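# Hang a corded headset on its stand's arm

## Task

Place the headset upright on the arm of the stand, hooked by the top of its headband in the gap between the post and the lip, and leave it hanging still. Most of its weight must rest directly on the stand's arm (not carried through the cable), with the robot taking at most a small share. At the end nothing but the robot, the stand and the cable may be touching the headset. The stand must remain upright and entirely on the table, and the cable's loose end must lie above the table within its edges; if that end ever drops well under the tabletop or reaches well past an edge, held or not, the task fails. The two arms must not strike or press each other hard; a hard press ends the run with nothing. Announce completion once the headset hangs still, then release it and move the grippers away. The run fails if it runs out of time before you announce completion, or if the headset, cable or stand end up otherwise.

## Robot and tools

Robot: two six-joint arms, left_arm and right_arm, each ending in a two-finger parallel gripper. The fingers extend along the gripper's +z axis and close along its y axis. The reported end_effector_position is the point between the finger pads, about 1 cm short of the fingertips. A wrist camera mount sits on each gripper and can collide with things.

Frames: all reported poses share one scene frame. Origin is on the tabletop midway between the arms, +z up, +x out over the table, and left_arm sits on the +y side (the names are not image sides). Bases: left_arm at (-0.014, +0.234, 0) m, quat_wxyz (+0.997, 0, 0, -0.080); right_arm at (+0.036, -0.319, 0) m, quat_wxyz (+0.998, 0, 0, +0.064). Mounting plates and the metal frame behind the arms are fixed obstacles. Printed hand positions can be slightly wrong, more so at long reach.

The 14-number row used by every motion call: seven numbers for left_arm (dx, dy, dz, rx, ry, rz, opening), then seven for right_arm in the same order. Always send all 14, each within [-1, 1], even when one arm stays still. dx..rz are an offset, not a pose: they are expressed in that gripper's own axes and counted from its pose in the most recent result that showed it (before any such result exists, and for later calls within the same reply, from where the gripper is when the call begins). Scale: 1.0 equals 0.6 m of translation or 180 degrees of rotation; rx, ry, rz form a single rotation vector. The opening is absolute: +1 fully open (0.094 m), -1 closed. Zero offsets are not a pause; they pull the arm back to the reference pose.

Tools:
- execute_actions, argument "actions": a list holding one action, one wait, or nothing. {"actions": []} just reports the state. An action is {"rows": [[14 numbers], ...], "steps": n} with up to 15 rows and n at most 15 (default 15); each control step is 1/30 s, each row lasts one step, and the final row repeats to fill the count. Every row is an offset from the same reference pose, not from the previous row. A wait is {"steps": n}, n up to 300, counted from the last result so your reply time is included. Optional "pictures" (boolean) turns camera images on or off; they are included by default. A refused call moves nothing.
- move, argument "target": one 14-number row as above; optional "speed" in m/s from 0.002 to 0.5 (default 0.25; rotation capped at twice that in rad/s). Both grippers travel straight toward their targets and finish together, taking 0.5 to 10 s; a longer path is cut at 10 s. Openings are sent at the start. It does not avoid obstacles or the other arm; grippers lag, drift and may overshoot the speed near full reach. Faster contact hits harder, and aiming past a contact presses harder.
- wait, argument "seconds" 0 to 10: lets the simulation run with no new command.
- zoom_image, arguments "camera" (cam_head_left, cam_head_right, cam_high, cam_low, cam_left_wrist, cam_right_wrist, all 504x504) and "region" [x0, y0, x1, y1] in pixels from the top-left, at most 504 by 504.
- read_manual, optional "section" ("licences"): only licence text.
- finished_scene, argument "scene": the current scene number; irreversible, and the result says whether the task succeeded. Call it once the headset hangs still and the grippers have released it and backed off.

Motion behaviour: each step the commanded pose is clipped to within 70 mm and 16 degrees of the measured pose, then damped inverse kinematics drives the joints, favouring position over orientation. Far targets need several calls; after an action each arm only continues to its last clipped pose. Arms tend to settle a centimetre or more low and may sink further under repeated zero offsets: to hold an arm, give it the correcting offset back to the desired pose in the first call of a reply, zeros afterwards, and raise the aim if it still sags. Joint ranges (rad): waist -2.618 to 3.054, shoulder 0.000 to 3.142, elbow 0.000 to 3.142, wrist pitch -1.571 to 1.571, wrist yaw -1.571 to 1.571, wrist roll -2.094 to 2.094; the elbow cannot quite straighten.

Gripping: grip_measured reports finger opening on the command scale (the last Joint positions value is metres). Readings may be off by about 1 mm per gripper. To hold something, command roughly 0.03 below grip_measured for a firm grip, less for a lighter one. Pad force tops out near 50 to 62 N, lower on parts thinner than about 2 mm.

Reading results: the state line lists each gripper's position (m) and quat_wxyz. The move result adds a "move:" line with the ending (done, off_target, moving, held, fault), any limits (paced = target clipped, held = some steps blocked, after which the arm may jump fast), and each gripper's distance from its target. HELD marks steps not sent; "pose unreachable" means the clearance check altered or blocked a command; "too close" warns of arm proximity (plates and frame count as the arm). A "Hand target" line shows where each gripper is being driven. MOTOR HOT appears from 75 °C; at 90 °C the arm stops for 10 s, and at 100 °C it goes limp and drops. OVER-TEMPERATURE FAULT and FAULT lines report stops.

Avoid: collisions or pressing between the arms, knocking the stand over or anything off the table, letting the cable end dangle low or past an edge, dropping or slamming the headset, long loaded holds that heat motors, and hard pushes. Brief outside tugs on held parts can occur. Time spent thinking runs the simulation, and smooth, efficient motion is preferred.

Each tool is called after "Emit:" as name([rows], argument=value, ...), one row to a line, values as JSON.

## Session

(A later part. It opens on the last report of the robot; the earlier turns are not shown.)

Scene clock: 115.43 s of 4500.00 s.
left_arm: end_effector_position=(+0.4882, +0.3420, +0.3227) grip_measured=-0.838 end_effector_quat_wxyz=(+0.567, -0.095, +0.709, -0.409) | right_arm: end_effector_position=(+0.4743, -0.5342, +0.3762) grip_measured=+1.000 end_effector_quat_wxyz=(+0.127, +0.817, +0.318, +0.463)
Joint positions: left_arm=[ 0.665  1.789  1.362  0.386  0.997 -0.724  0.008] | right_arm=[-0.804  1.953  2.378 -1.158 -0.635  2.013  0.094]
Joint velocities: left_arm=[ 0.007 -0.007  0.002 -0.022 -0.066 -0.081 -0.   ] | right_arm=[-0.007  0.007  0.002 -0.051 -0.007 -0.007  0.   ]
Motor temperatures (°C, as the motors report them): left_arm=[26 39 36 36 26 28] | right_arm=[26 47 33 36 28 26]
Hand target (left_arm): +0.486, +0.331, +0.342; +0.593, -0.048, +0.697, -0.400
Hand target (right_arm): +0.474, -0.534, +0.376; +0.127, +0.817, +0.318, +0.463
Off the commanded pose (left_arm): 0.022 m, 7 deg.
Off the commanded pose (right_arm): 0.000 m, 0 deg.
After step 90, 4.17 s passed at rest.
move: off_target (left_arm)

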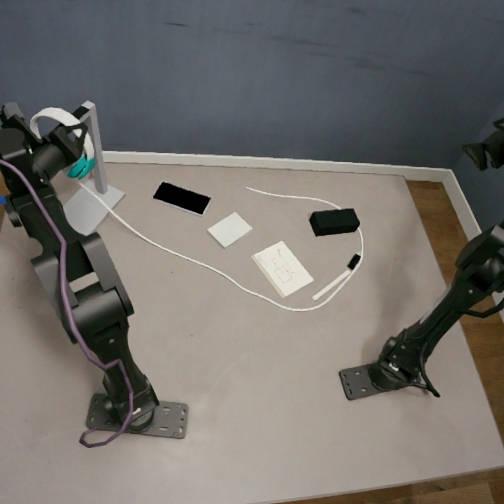

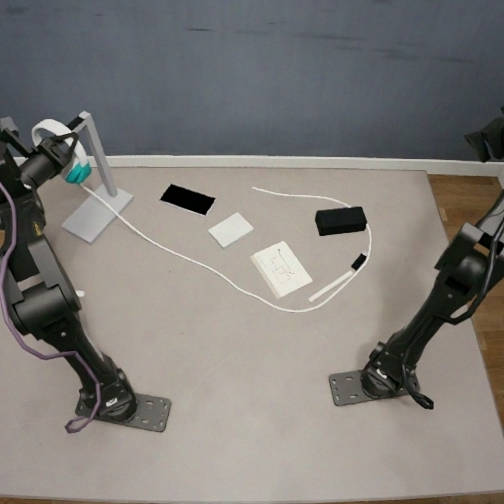

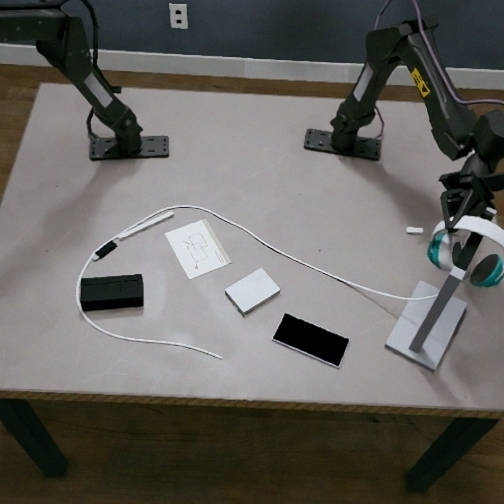

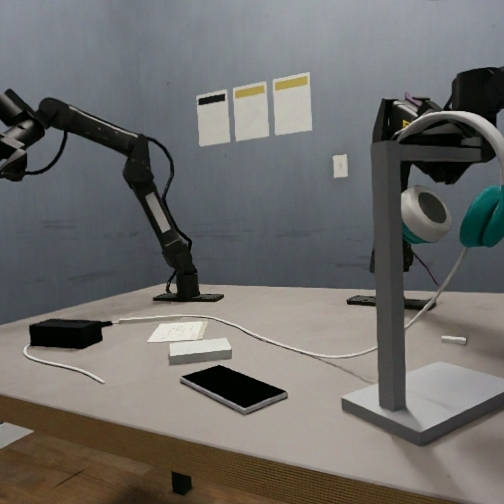

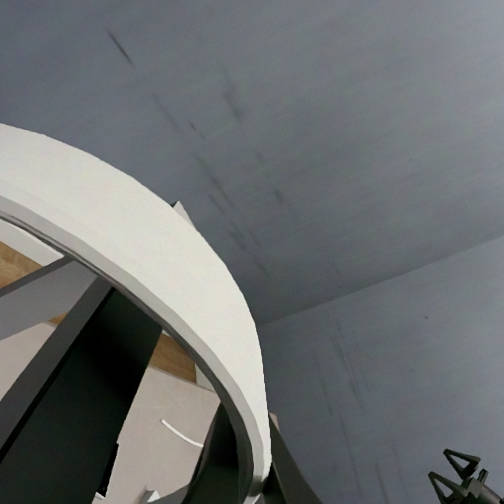

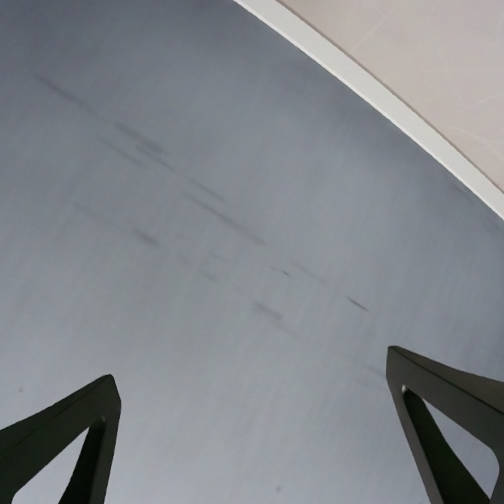

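Emit:
move(target=[0.012,0,0,0,0,0,-0.45,0,0,0,0,0,0,1], speed=0.03)

Emit:
move(target=[0.02,-0.03,-0.09,0,0,0,-0.45,0,0,0,0,0,0,1], speed=0.05)

Emit:
move(target=[0.1,-0.15,-0.2,0,0,0,-0.45,0,0,0,0,0,0,1], speed=0.12)

Emit:
wait(seconds=4)

Scene clock: 124.97 s of 4500.00 s.
left_arm: end_effector_position=(+0.4881, +0.3421, +0.3202) grip_measured=-0.452 end_effector_quat_wxyz=(+0.571, -0.092, +0.707, -0.407) | right_arm: end_effector_position=(+0.4743, -0.5342, +0.3762) grip_measured=+1.000 end_effector_quat_wxyz=(+0.127, +0.817, +0.318, +0.463)
Joint positions: left_arm=[ 0.665  1.791  1.347  0.414  0.995 -0.724  0.026] | right_arm=[-0.804  1.953  2.378 -1.158 -0.635  2.013  0.094]
Joint velocities: left_arm=[-0.007  0.007  0.007  0.007 -0.022  0.007  0.001] | right_arm=[-0.012 -0.012 -0.007  0.037 -0.037 -0.022  0.   ]
Motor temperatures (°C, as the motors report them): left_arm=[26 40 35 36 26 28] | right_arm=[26 47 33 36 28 26]
Hand target (left_arm): +0.486, +0.338, +0.318; +0.567, -0.095, +0.709, -0.409
Hand target (right_arm): +0.474, -0.534, +0.376; +0.127, +0.817, +0.318, +0.463
Off the commanded pose (left_arm): 0.006 m, 1 deg.
Off the commanded pose (right_arm): 0.000 m, 0 deg.
After step 90, 5.83 s passed at rest.
move: done

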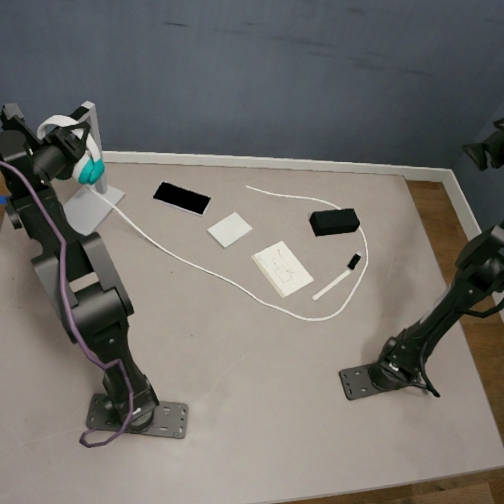

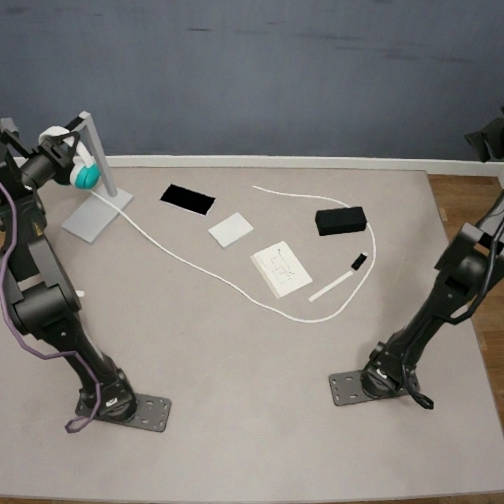

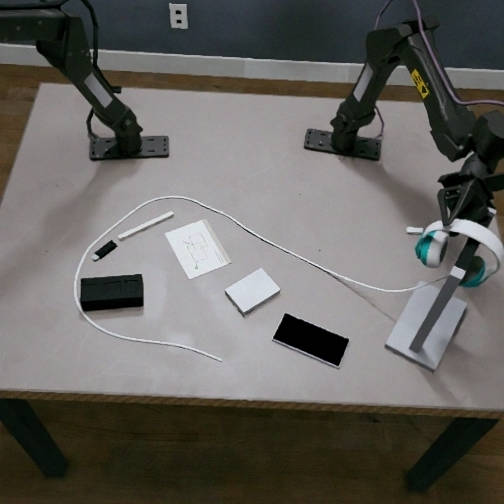

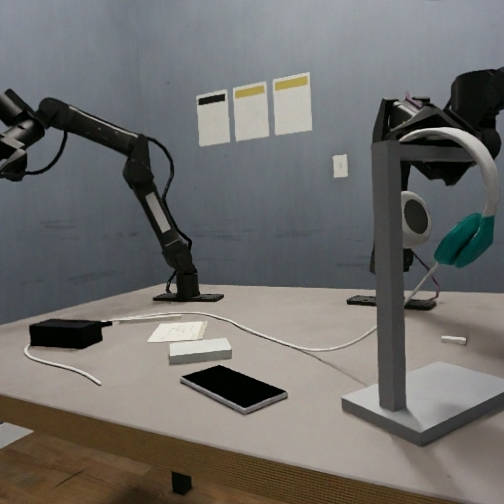

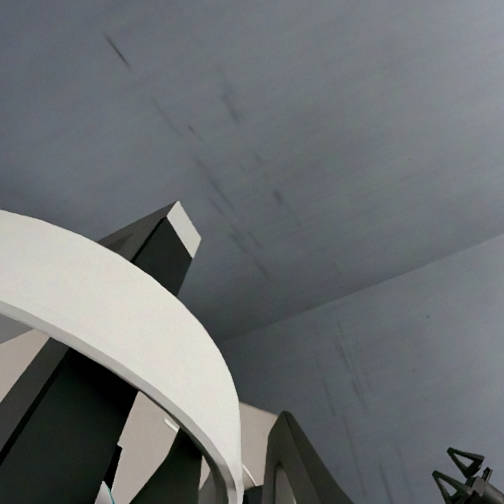

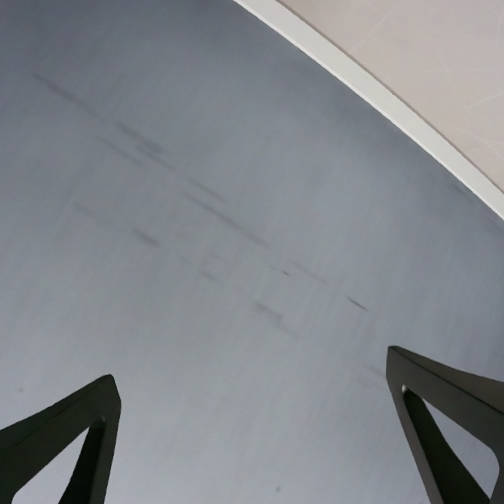

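Scene clock: 126.43 s of 4500.00 s.
left_arm: end_effector_position=(+0.4390, +0.3495, +0.3187) grip_measured=-0.452 end_effector_quat_wxyz=(+0.568, -0.098, +0.708, -0.408) | right_arm: end_effector_position=(+0.4743, -0.5342, +0.3762) grip_measured=+1.000 end_effector_quat_wxyz=(+0.127, +0.817, +0.318, +0.463)
Joint positions: left_arm=[ 0.749  1.646  1.182  0.42   1.073 -0.72   0.026] | right_arm=[-0.804  1.953  2.378 -1.158 -0.635  2.013  0.094]
Joint velocities: left_arm=[-0.022 -0.002  0.012  0.066  0.051  0.022 -0.002] | right_arm=[-0.012 -0.007  0.012 -0.022  0.022  0.007  0.   ]
Motor temperatures (°C, as the motors report them): left_arm=[26 40 35 36 26 28] | right_arm=[26 47 33 36 28 26]
Hand target (left_arm): +0.431, +0.349, +0.325; +0.571, -0.092, +0.707, -0.407
Hand target (right_arm): +0.474, -0.534, +0.376; +0.127, +0.817, +0.318, +0.463
Off the commanded pose (left_arm): 0.010 m, 1 deg.
Off the commanded pose (right_arm): 0.000 m, 0 deg.
move: done

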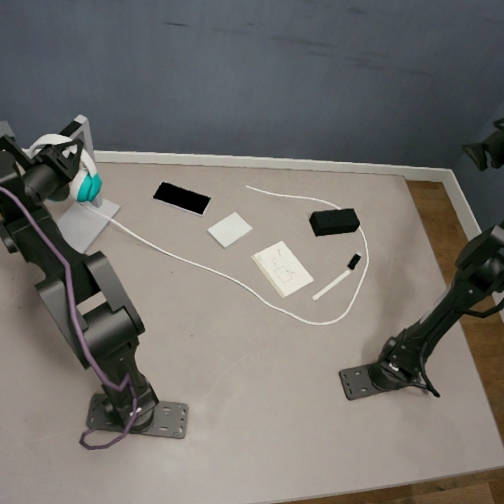

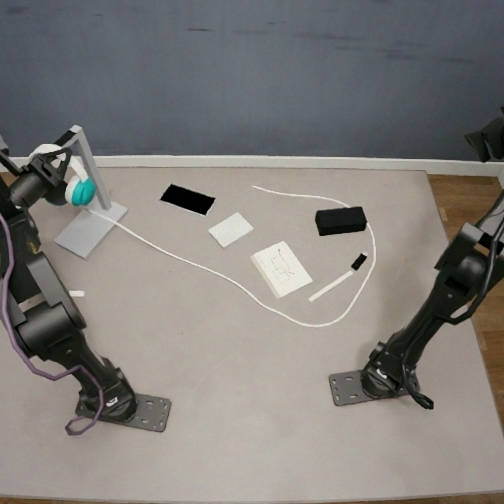

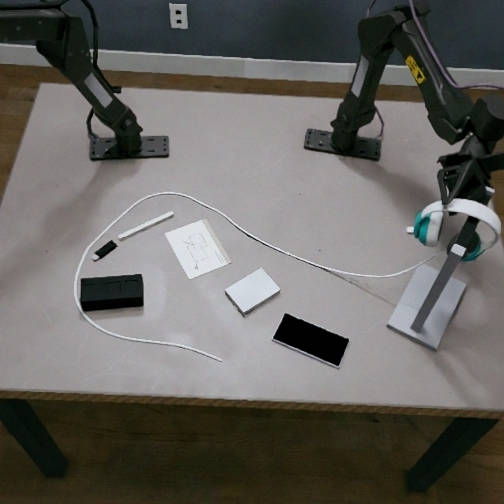

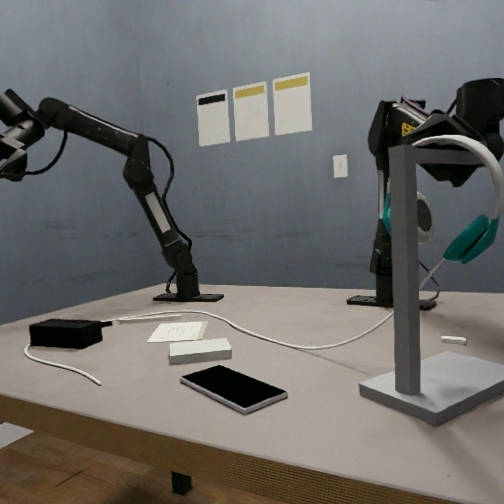

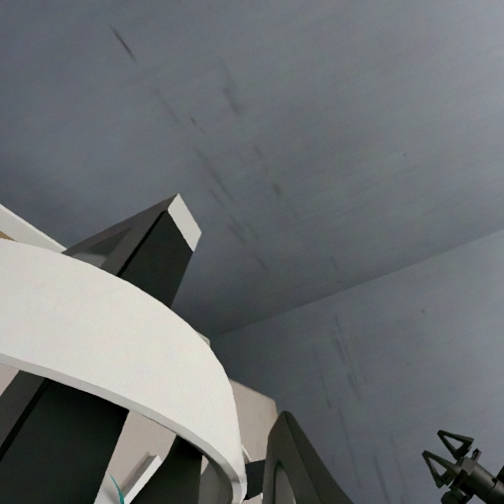

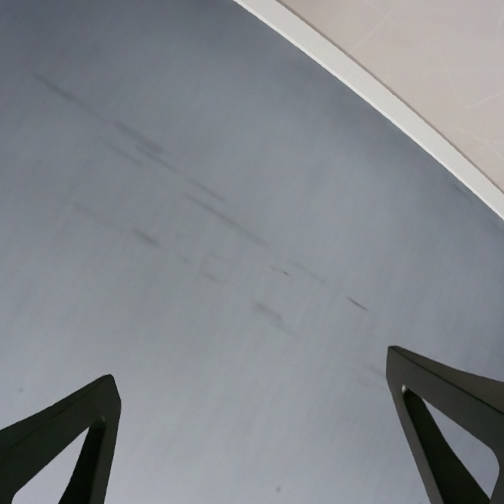

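Scene clock: 128.20 s of 4500.00 s.
left_arm: end_effector_position=(+0.2916, +0.3187, +0.3212) grip_measured=-0.451 end_effector_quat_wxyz=(+0.544, -0.149, +0.710, -0.422) | right_arm: end_effector_position=(+0.4743, -0.5342, +0.3762) grip_measured=+1.000 end_effector_quat_wxyz=(+0.127, +0.817, +0.318, +0.463)
Joint positions: left_arm=[ 0.995  1.088  0.813  0.09   1.285 -0.688  0.026] | right_arm=[-0.804  1.953  2.378 -1.158 -0.635  2.013  0.094]
Joint velocities: left_arm=[-0.007 -0.017  0.002 -0.022 -0.066  0.037  0.001] | right_arm=[ 0.002  0.007 -0.012  0.051 -0.037  0.022  0.   ]
Motor temperatures (°C, as the motors report them): left_arm=[26 40 35 36 26 28] | right_arm=[26 47 33 36 28 26]
Hand target (left_arm): +0.283, +0.309, +0.341; +0.568, -0.098, +0.709, -0.407
Hand target (right_arm): +0.474, -0.534, +0.376; +0.127, +0.817, +0.318, +0.463
Off the commanded pose (left_arm): 0.022 m, 7 deg.
Off the commanded pose (right_arm): 0.000 m, 0 deg.
move: off_target (left_arm)

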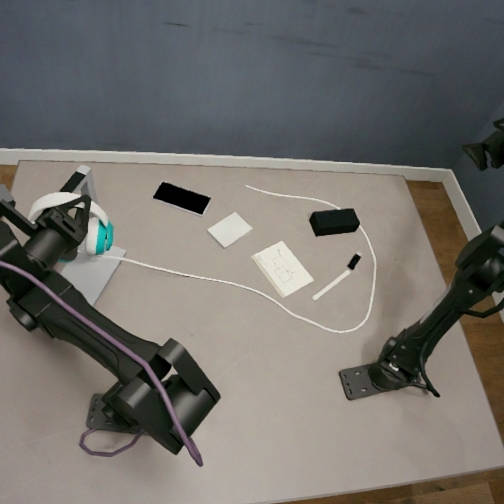

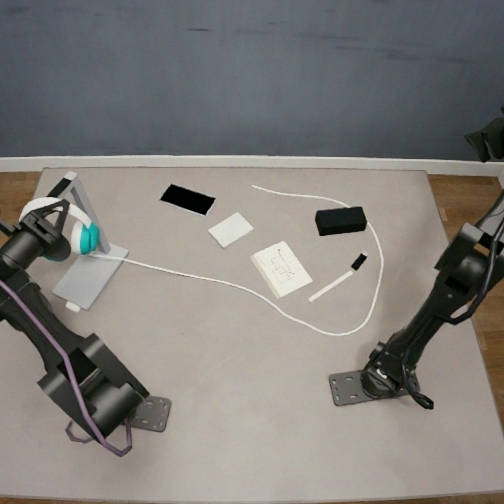

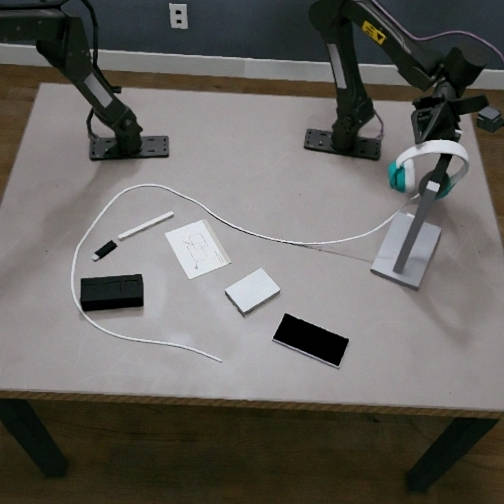

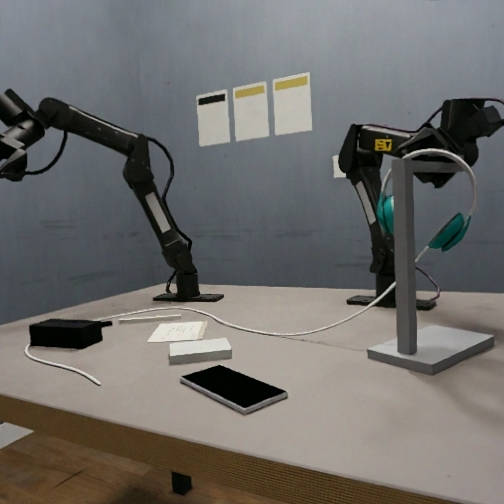

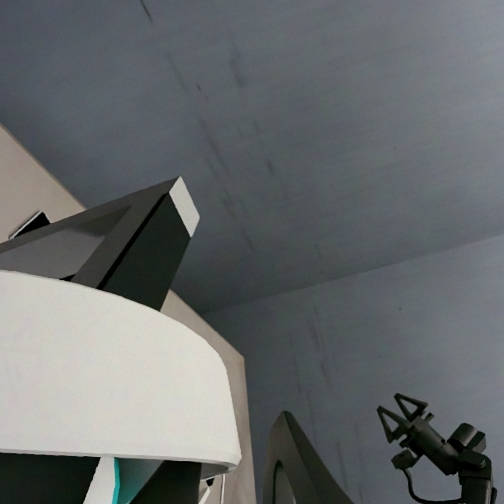

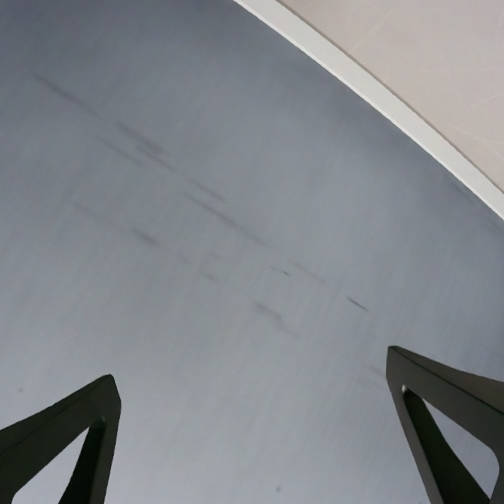

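Scene clock: 132.20 s of 4500.00 s.
left_arm: end_effector_position=(+0.2914, +0.3185, +0.3210) grip_measured=-0.451 end_effector_quat_wxyz=(+0.544, -0.147, +0.710, -0.422) | right_arm: end_effector_position=(+0.4743, -0.5342, +0.3762) grip_measured=+1.000 end_effector_quat_wxyz=(+0.127, +0.817, +0.318, +0.463)
Joint positions: left_arm=[ 0.996  1.088  0.813  0.088  1.287 -0.683  0.026] | right_arm=[-0.804  1.953  2.378 -1.158 -0.635  2.013  0.094]
Joint velocities: left_arm=[ 0.002 -0.007 -0.012  0.066  0.037 -0.066 -0.   ] | right_arm=[-0.012 -0.002  0.002  0.007 -0.037 -0.007  0.   ]
Motor temperatures (°C, as the motors report them): left_arm=[26 39 35 36 26 28] | right_arm=[26 47 33 36 28 26]
Hand target (left_arm): +0.283, +0.310, +0.341; +0.568, -0.098, +0.709, -0.407
Hand target (right_arm): +0.474, -0.534, +0.376; +0.127, +0.817, +0.318, +0.463
Off the commanded pose (left_arm): 0.022 m, 7 deg.
Off the commanded pose (right_arm): 0.000 m, 0 deg.
Steps of this call (steps 1 to 90: nothing new was sent; then 1.00 s passed at rest). Readings (end_effector_position):
1: left_arm (+0.2916, +0.3186, +0.3211) | right_arm (+0.4743, -0.5342, +0.3762)
2: left_arm (+0.2916, +0.3186, +0.3211) | right_arm (+0.4743, -0.5342, +0.3762)
4: left_arm (+0.2915, +0.3187, +0.3211) | right_arm (+0.4743, -0.5342, +0.3762)
8: left_arm (+0.2915, +0.3186, +0.3210) | right_arm (+0.4743, -0.5342, +0.3762)
90: the state above

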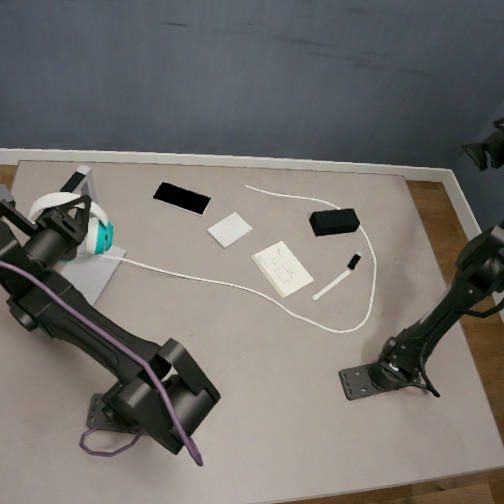

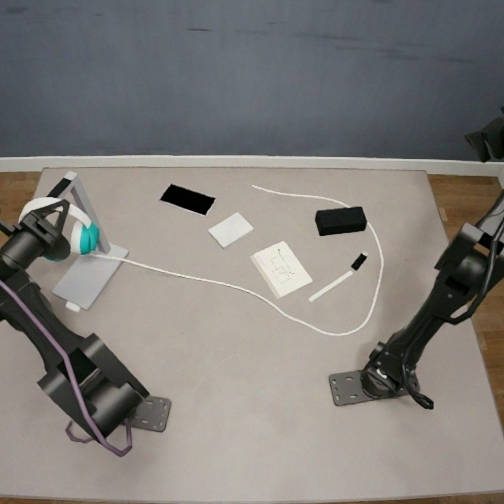

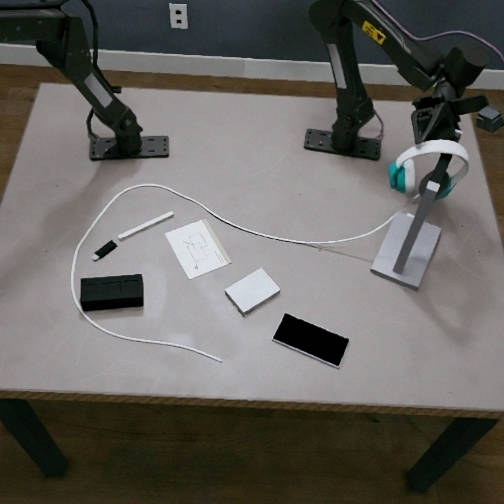

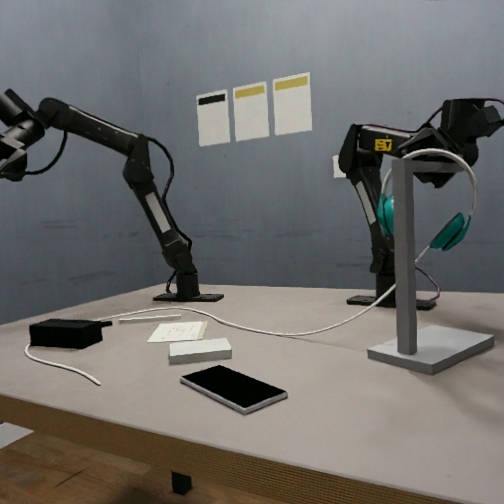

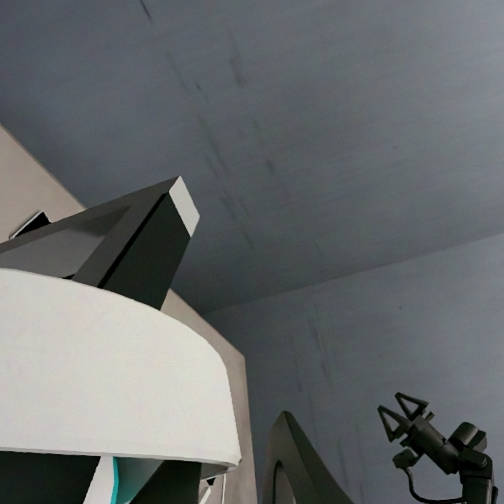

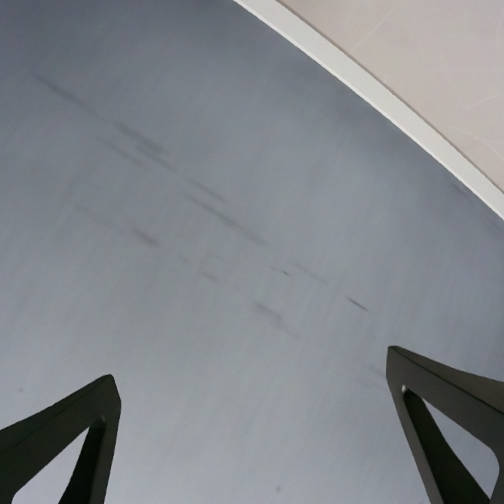

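Emit:
zoom_image(camera="cam_high", region=[370,60,504,210])

Emit:
zoom_image(camera="cam_low", region=[370,80,504,210])

Region (370, 60, 504, 210) of cam_high's 504x504 image, scaled by 3.360, with more detail than that image has; it fills the left 450 columns of this view, and the rest is white.

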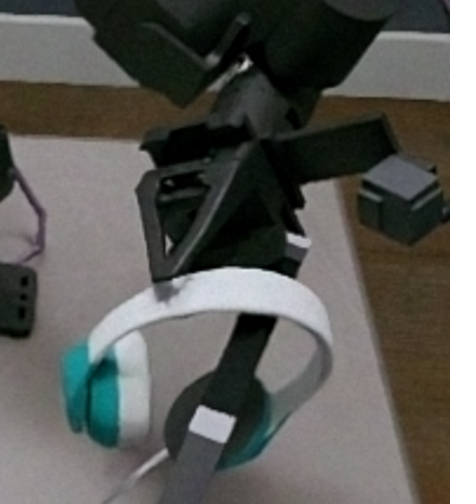

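Region (370, 80, 504, 210) of cam_low's 504x504 image, scaled by 3.761, with more detail than that image has; it fills the top 489 rows of this view, and the rest is white.

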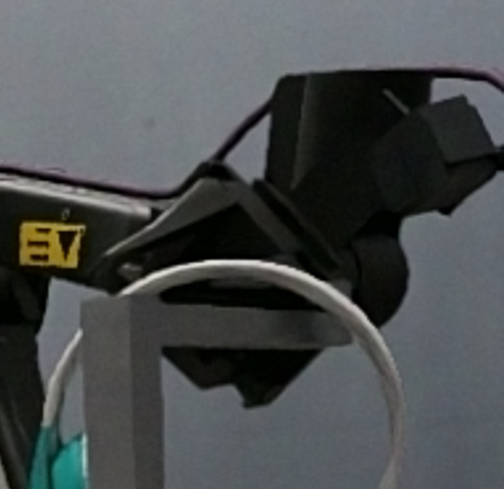

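Emit:
move(target=[0,-0.05,0.008,0,0,0,-0.6,0,0,0,0,0,0,1], speed=0.03)

Emit:
move(target=[0,-0.02,-0.06,0,0,0,-0.6,0,0,0,0,0,0,1], speed=0.03)

Emit:
zoom_image(camera="cam_high", region=[350,60,504,230])

Scene clock: 153.40 s of 4500.00 s.
left_arm: end_effector_position=(+0.2915, +0.3082, +0.3176) grip_measured=-0.598 end_effector_quat_wxyz=(+0.523, -0.187, +0.712, -0.430) | right_arm: end_effector_position=(+0.4743, -0.5342, +0.3762) grip_measured=+1.000 end_effector_quat_wxyz=(+0.127, +0.817, +0.318, +0.463)
Joint positions: left_arm=[ 0.955  1.041  0.813 -0.014  1.216 -0.716  0.019] | right_arm=[-0.804  1.953  2.378 -1.158 -0.635  2.013  0.094]
Joint velocities: left_arm=[-0.032 -0.022 -0.007 -0.051 -0.007 -0.007  0.   ] | right_arm=[-0.012 -0.007 -0.007  0.037 -0.037  0.022  0.   ]
Motor temperatures (°C, as the motors report them): left_arm=[26 37 36 36 26 28] | right_arm=[26 48 33 36 28 26]
Hand target (left_arm): +0.287, +0.298, +0.343; +0.544, -0.147, +0.710, -0.422
Hand target (right_arm): +0.474, -0.534, +0.376; +0.127, +0.817, +0.318, +0.463
Off the commanded pose (left_arm): 0.028 m, 5 deg.
Off the commanded pose (right_arm): 0.000 m, 0 deg.
After step 90, 16.97 s passed at rest.
move: off_target (left_arm)

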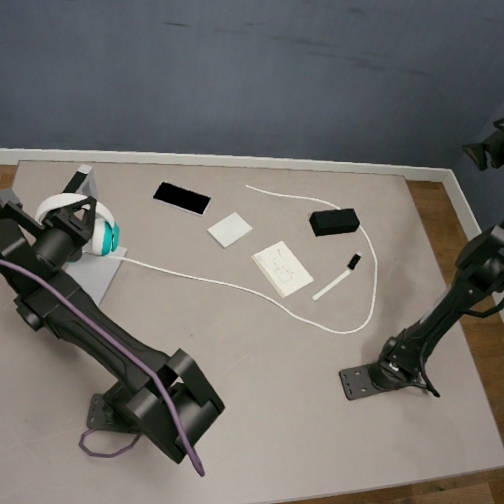

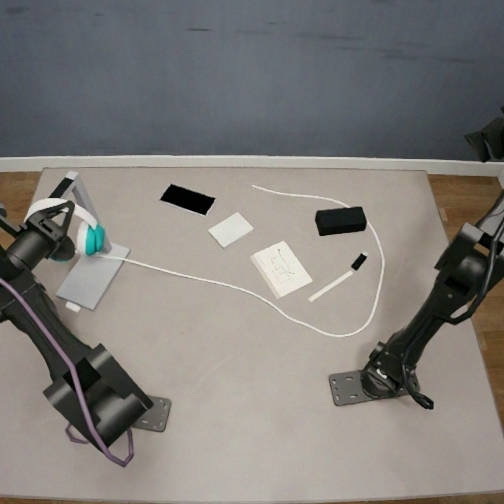

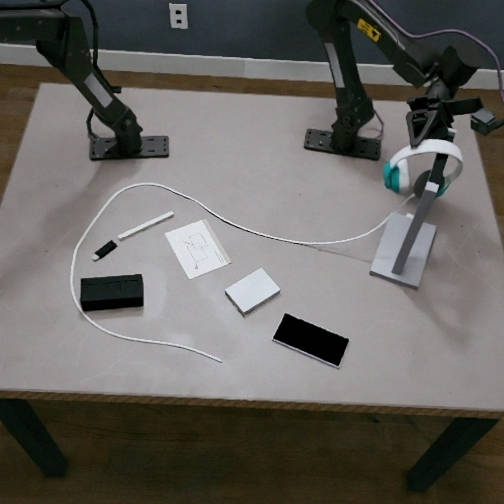

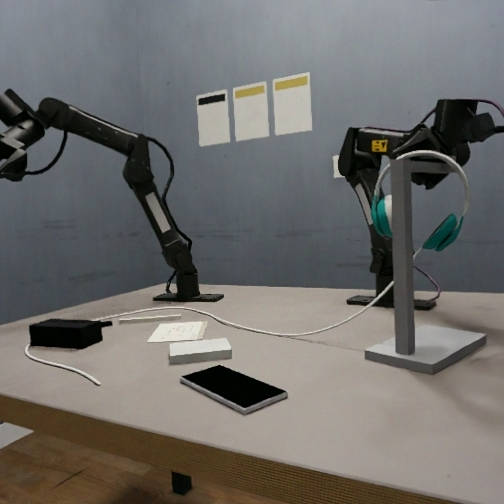

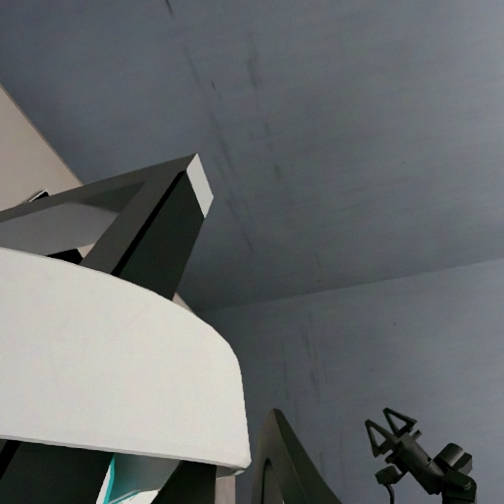

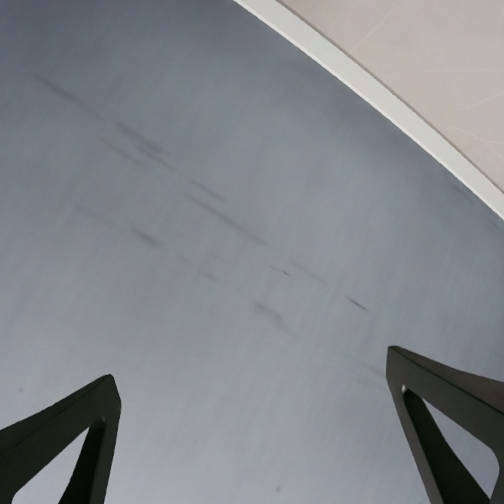

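Scene clock: 155.30 s of 4500.00 s.
left_arm: end_effector_position=(+0.2601, +0.3182, +0.3098) grip_measured=-0.599 end_effector_quat_wxyz=(+0.501, -0.218, +0.710, -0.445) | right_arm: end_effector_position=(+0.4743, -0.5342, +0.3762) grip_measured=+1.000 end_effector_quat_wxyz=(+0.127, +0.817, +0.318, +0.463)
Joint positions: left_arm=[ 1.104  1.015  0.847 -0.319  1.348 -0.547  0.019] | right_arm=[-0.804  1.953  2.378 -1.158 -0.635  2.013  0.094]
Joint velocities: left_arm=[ 0.002  0.007  0.007 -0.066  0.007  0.037 -0.001] | right_arm=[ 0.017 -0.002  0.007 -0.007 -0.037 -0.007  0.   ]
Motor temperatures (°C, as the motors report them): left_arm=[26 37 36 36 26 28] | right_arm=[26 48 33 36 28 26]
Hand target (left_arm): +0.256, +0.315, +0.330; +0.523, -0.187, +0.712, -0.429
Hand target (right_arm): +0.474, -0.534, +0.376; +0.127, +0.817, +0.318, +0.463
Off the commanded pose (left_arm): 0.021 m, 5 deg.
Off the commanded pose (right_arm): 0.000 m, 0 deg.
move: off_target (left_arm)

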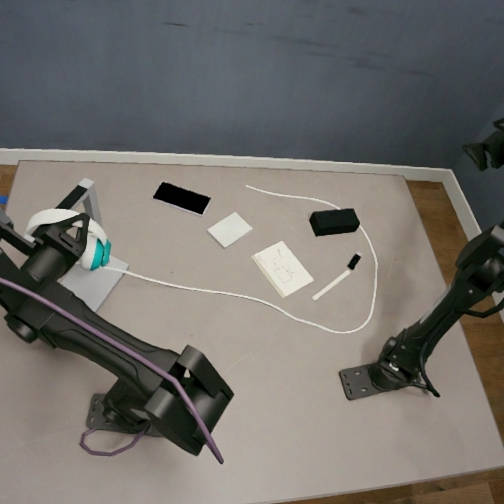

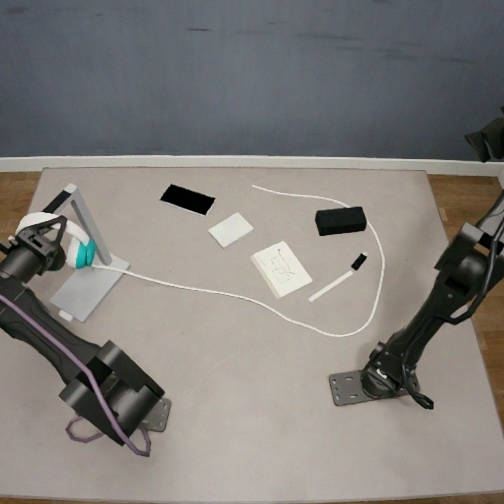

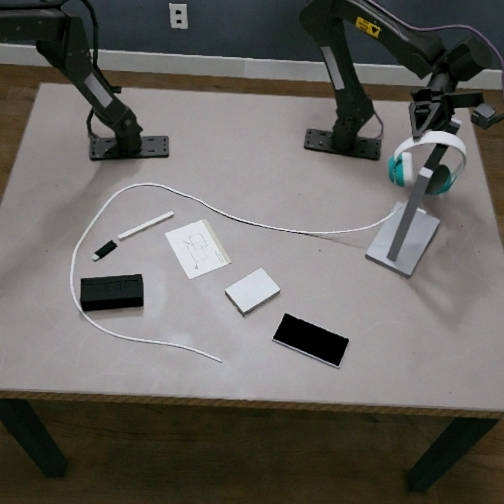

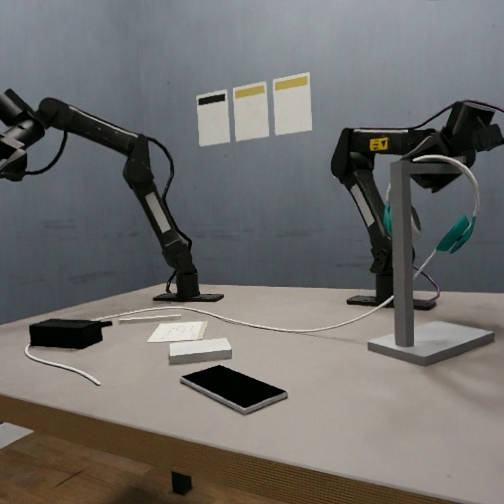

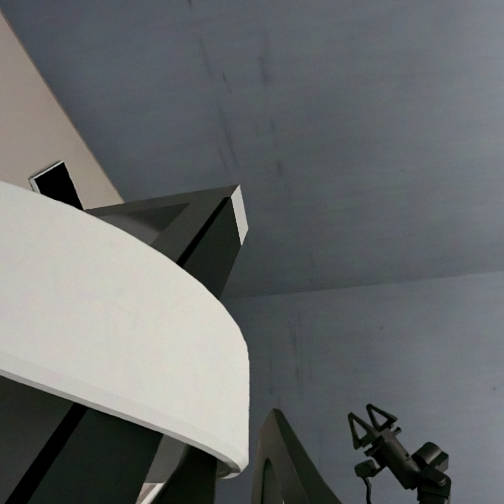

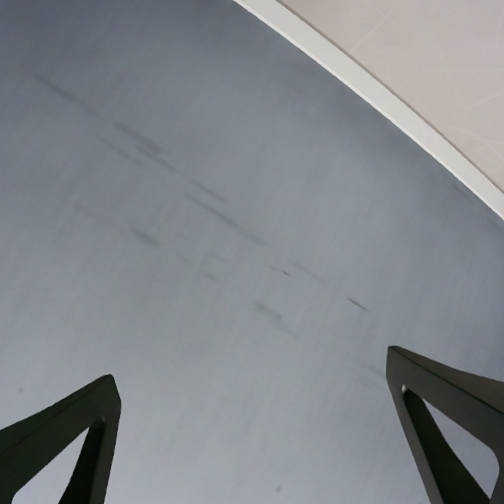

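Region (350, 60, 504, 230) of cam_high's 504x504 image, scaled by 2.965, with more detail than that image has; it fills the left 457 columns of this view, and the rest is white.

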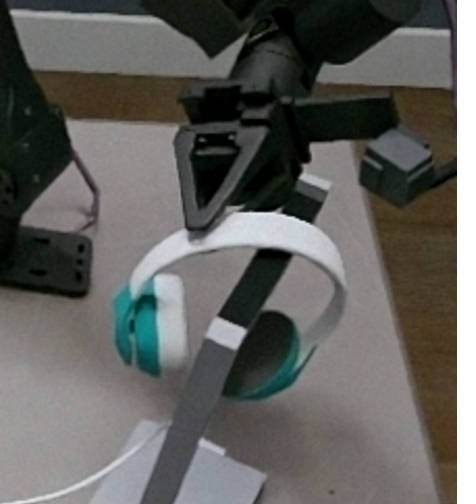

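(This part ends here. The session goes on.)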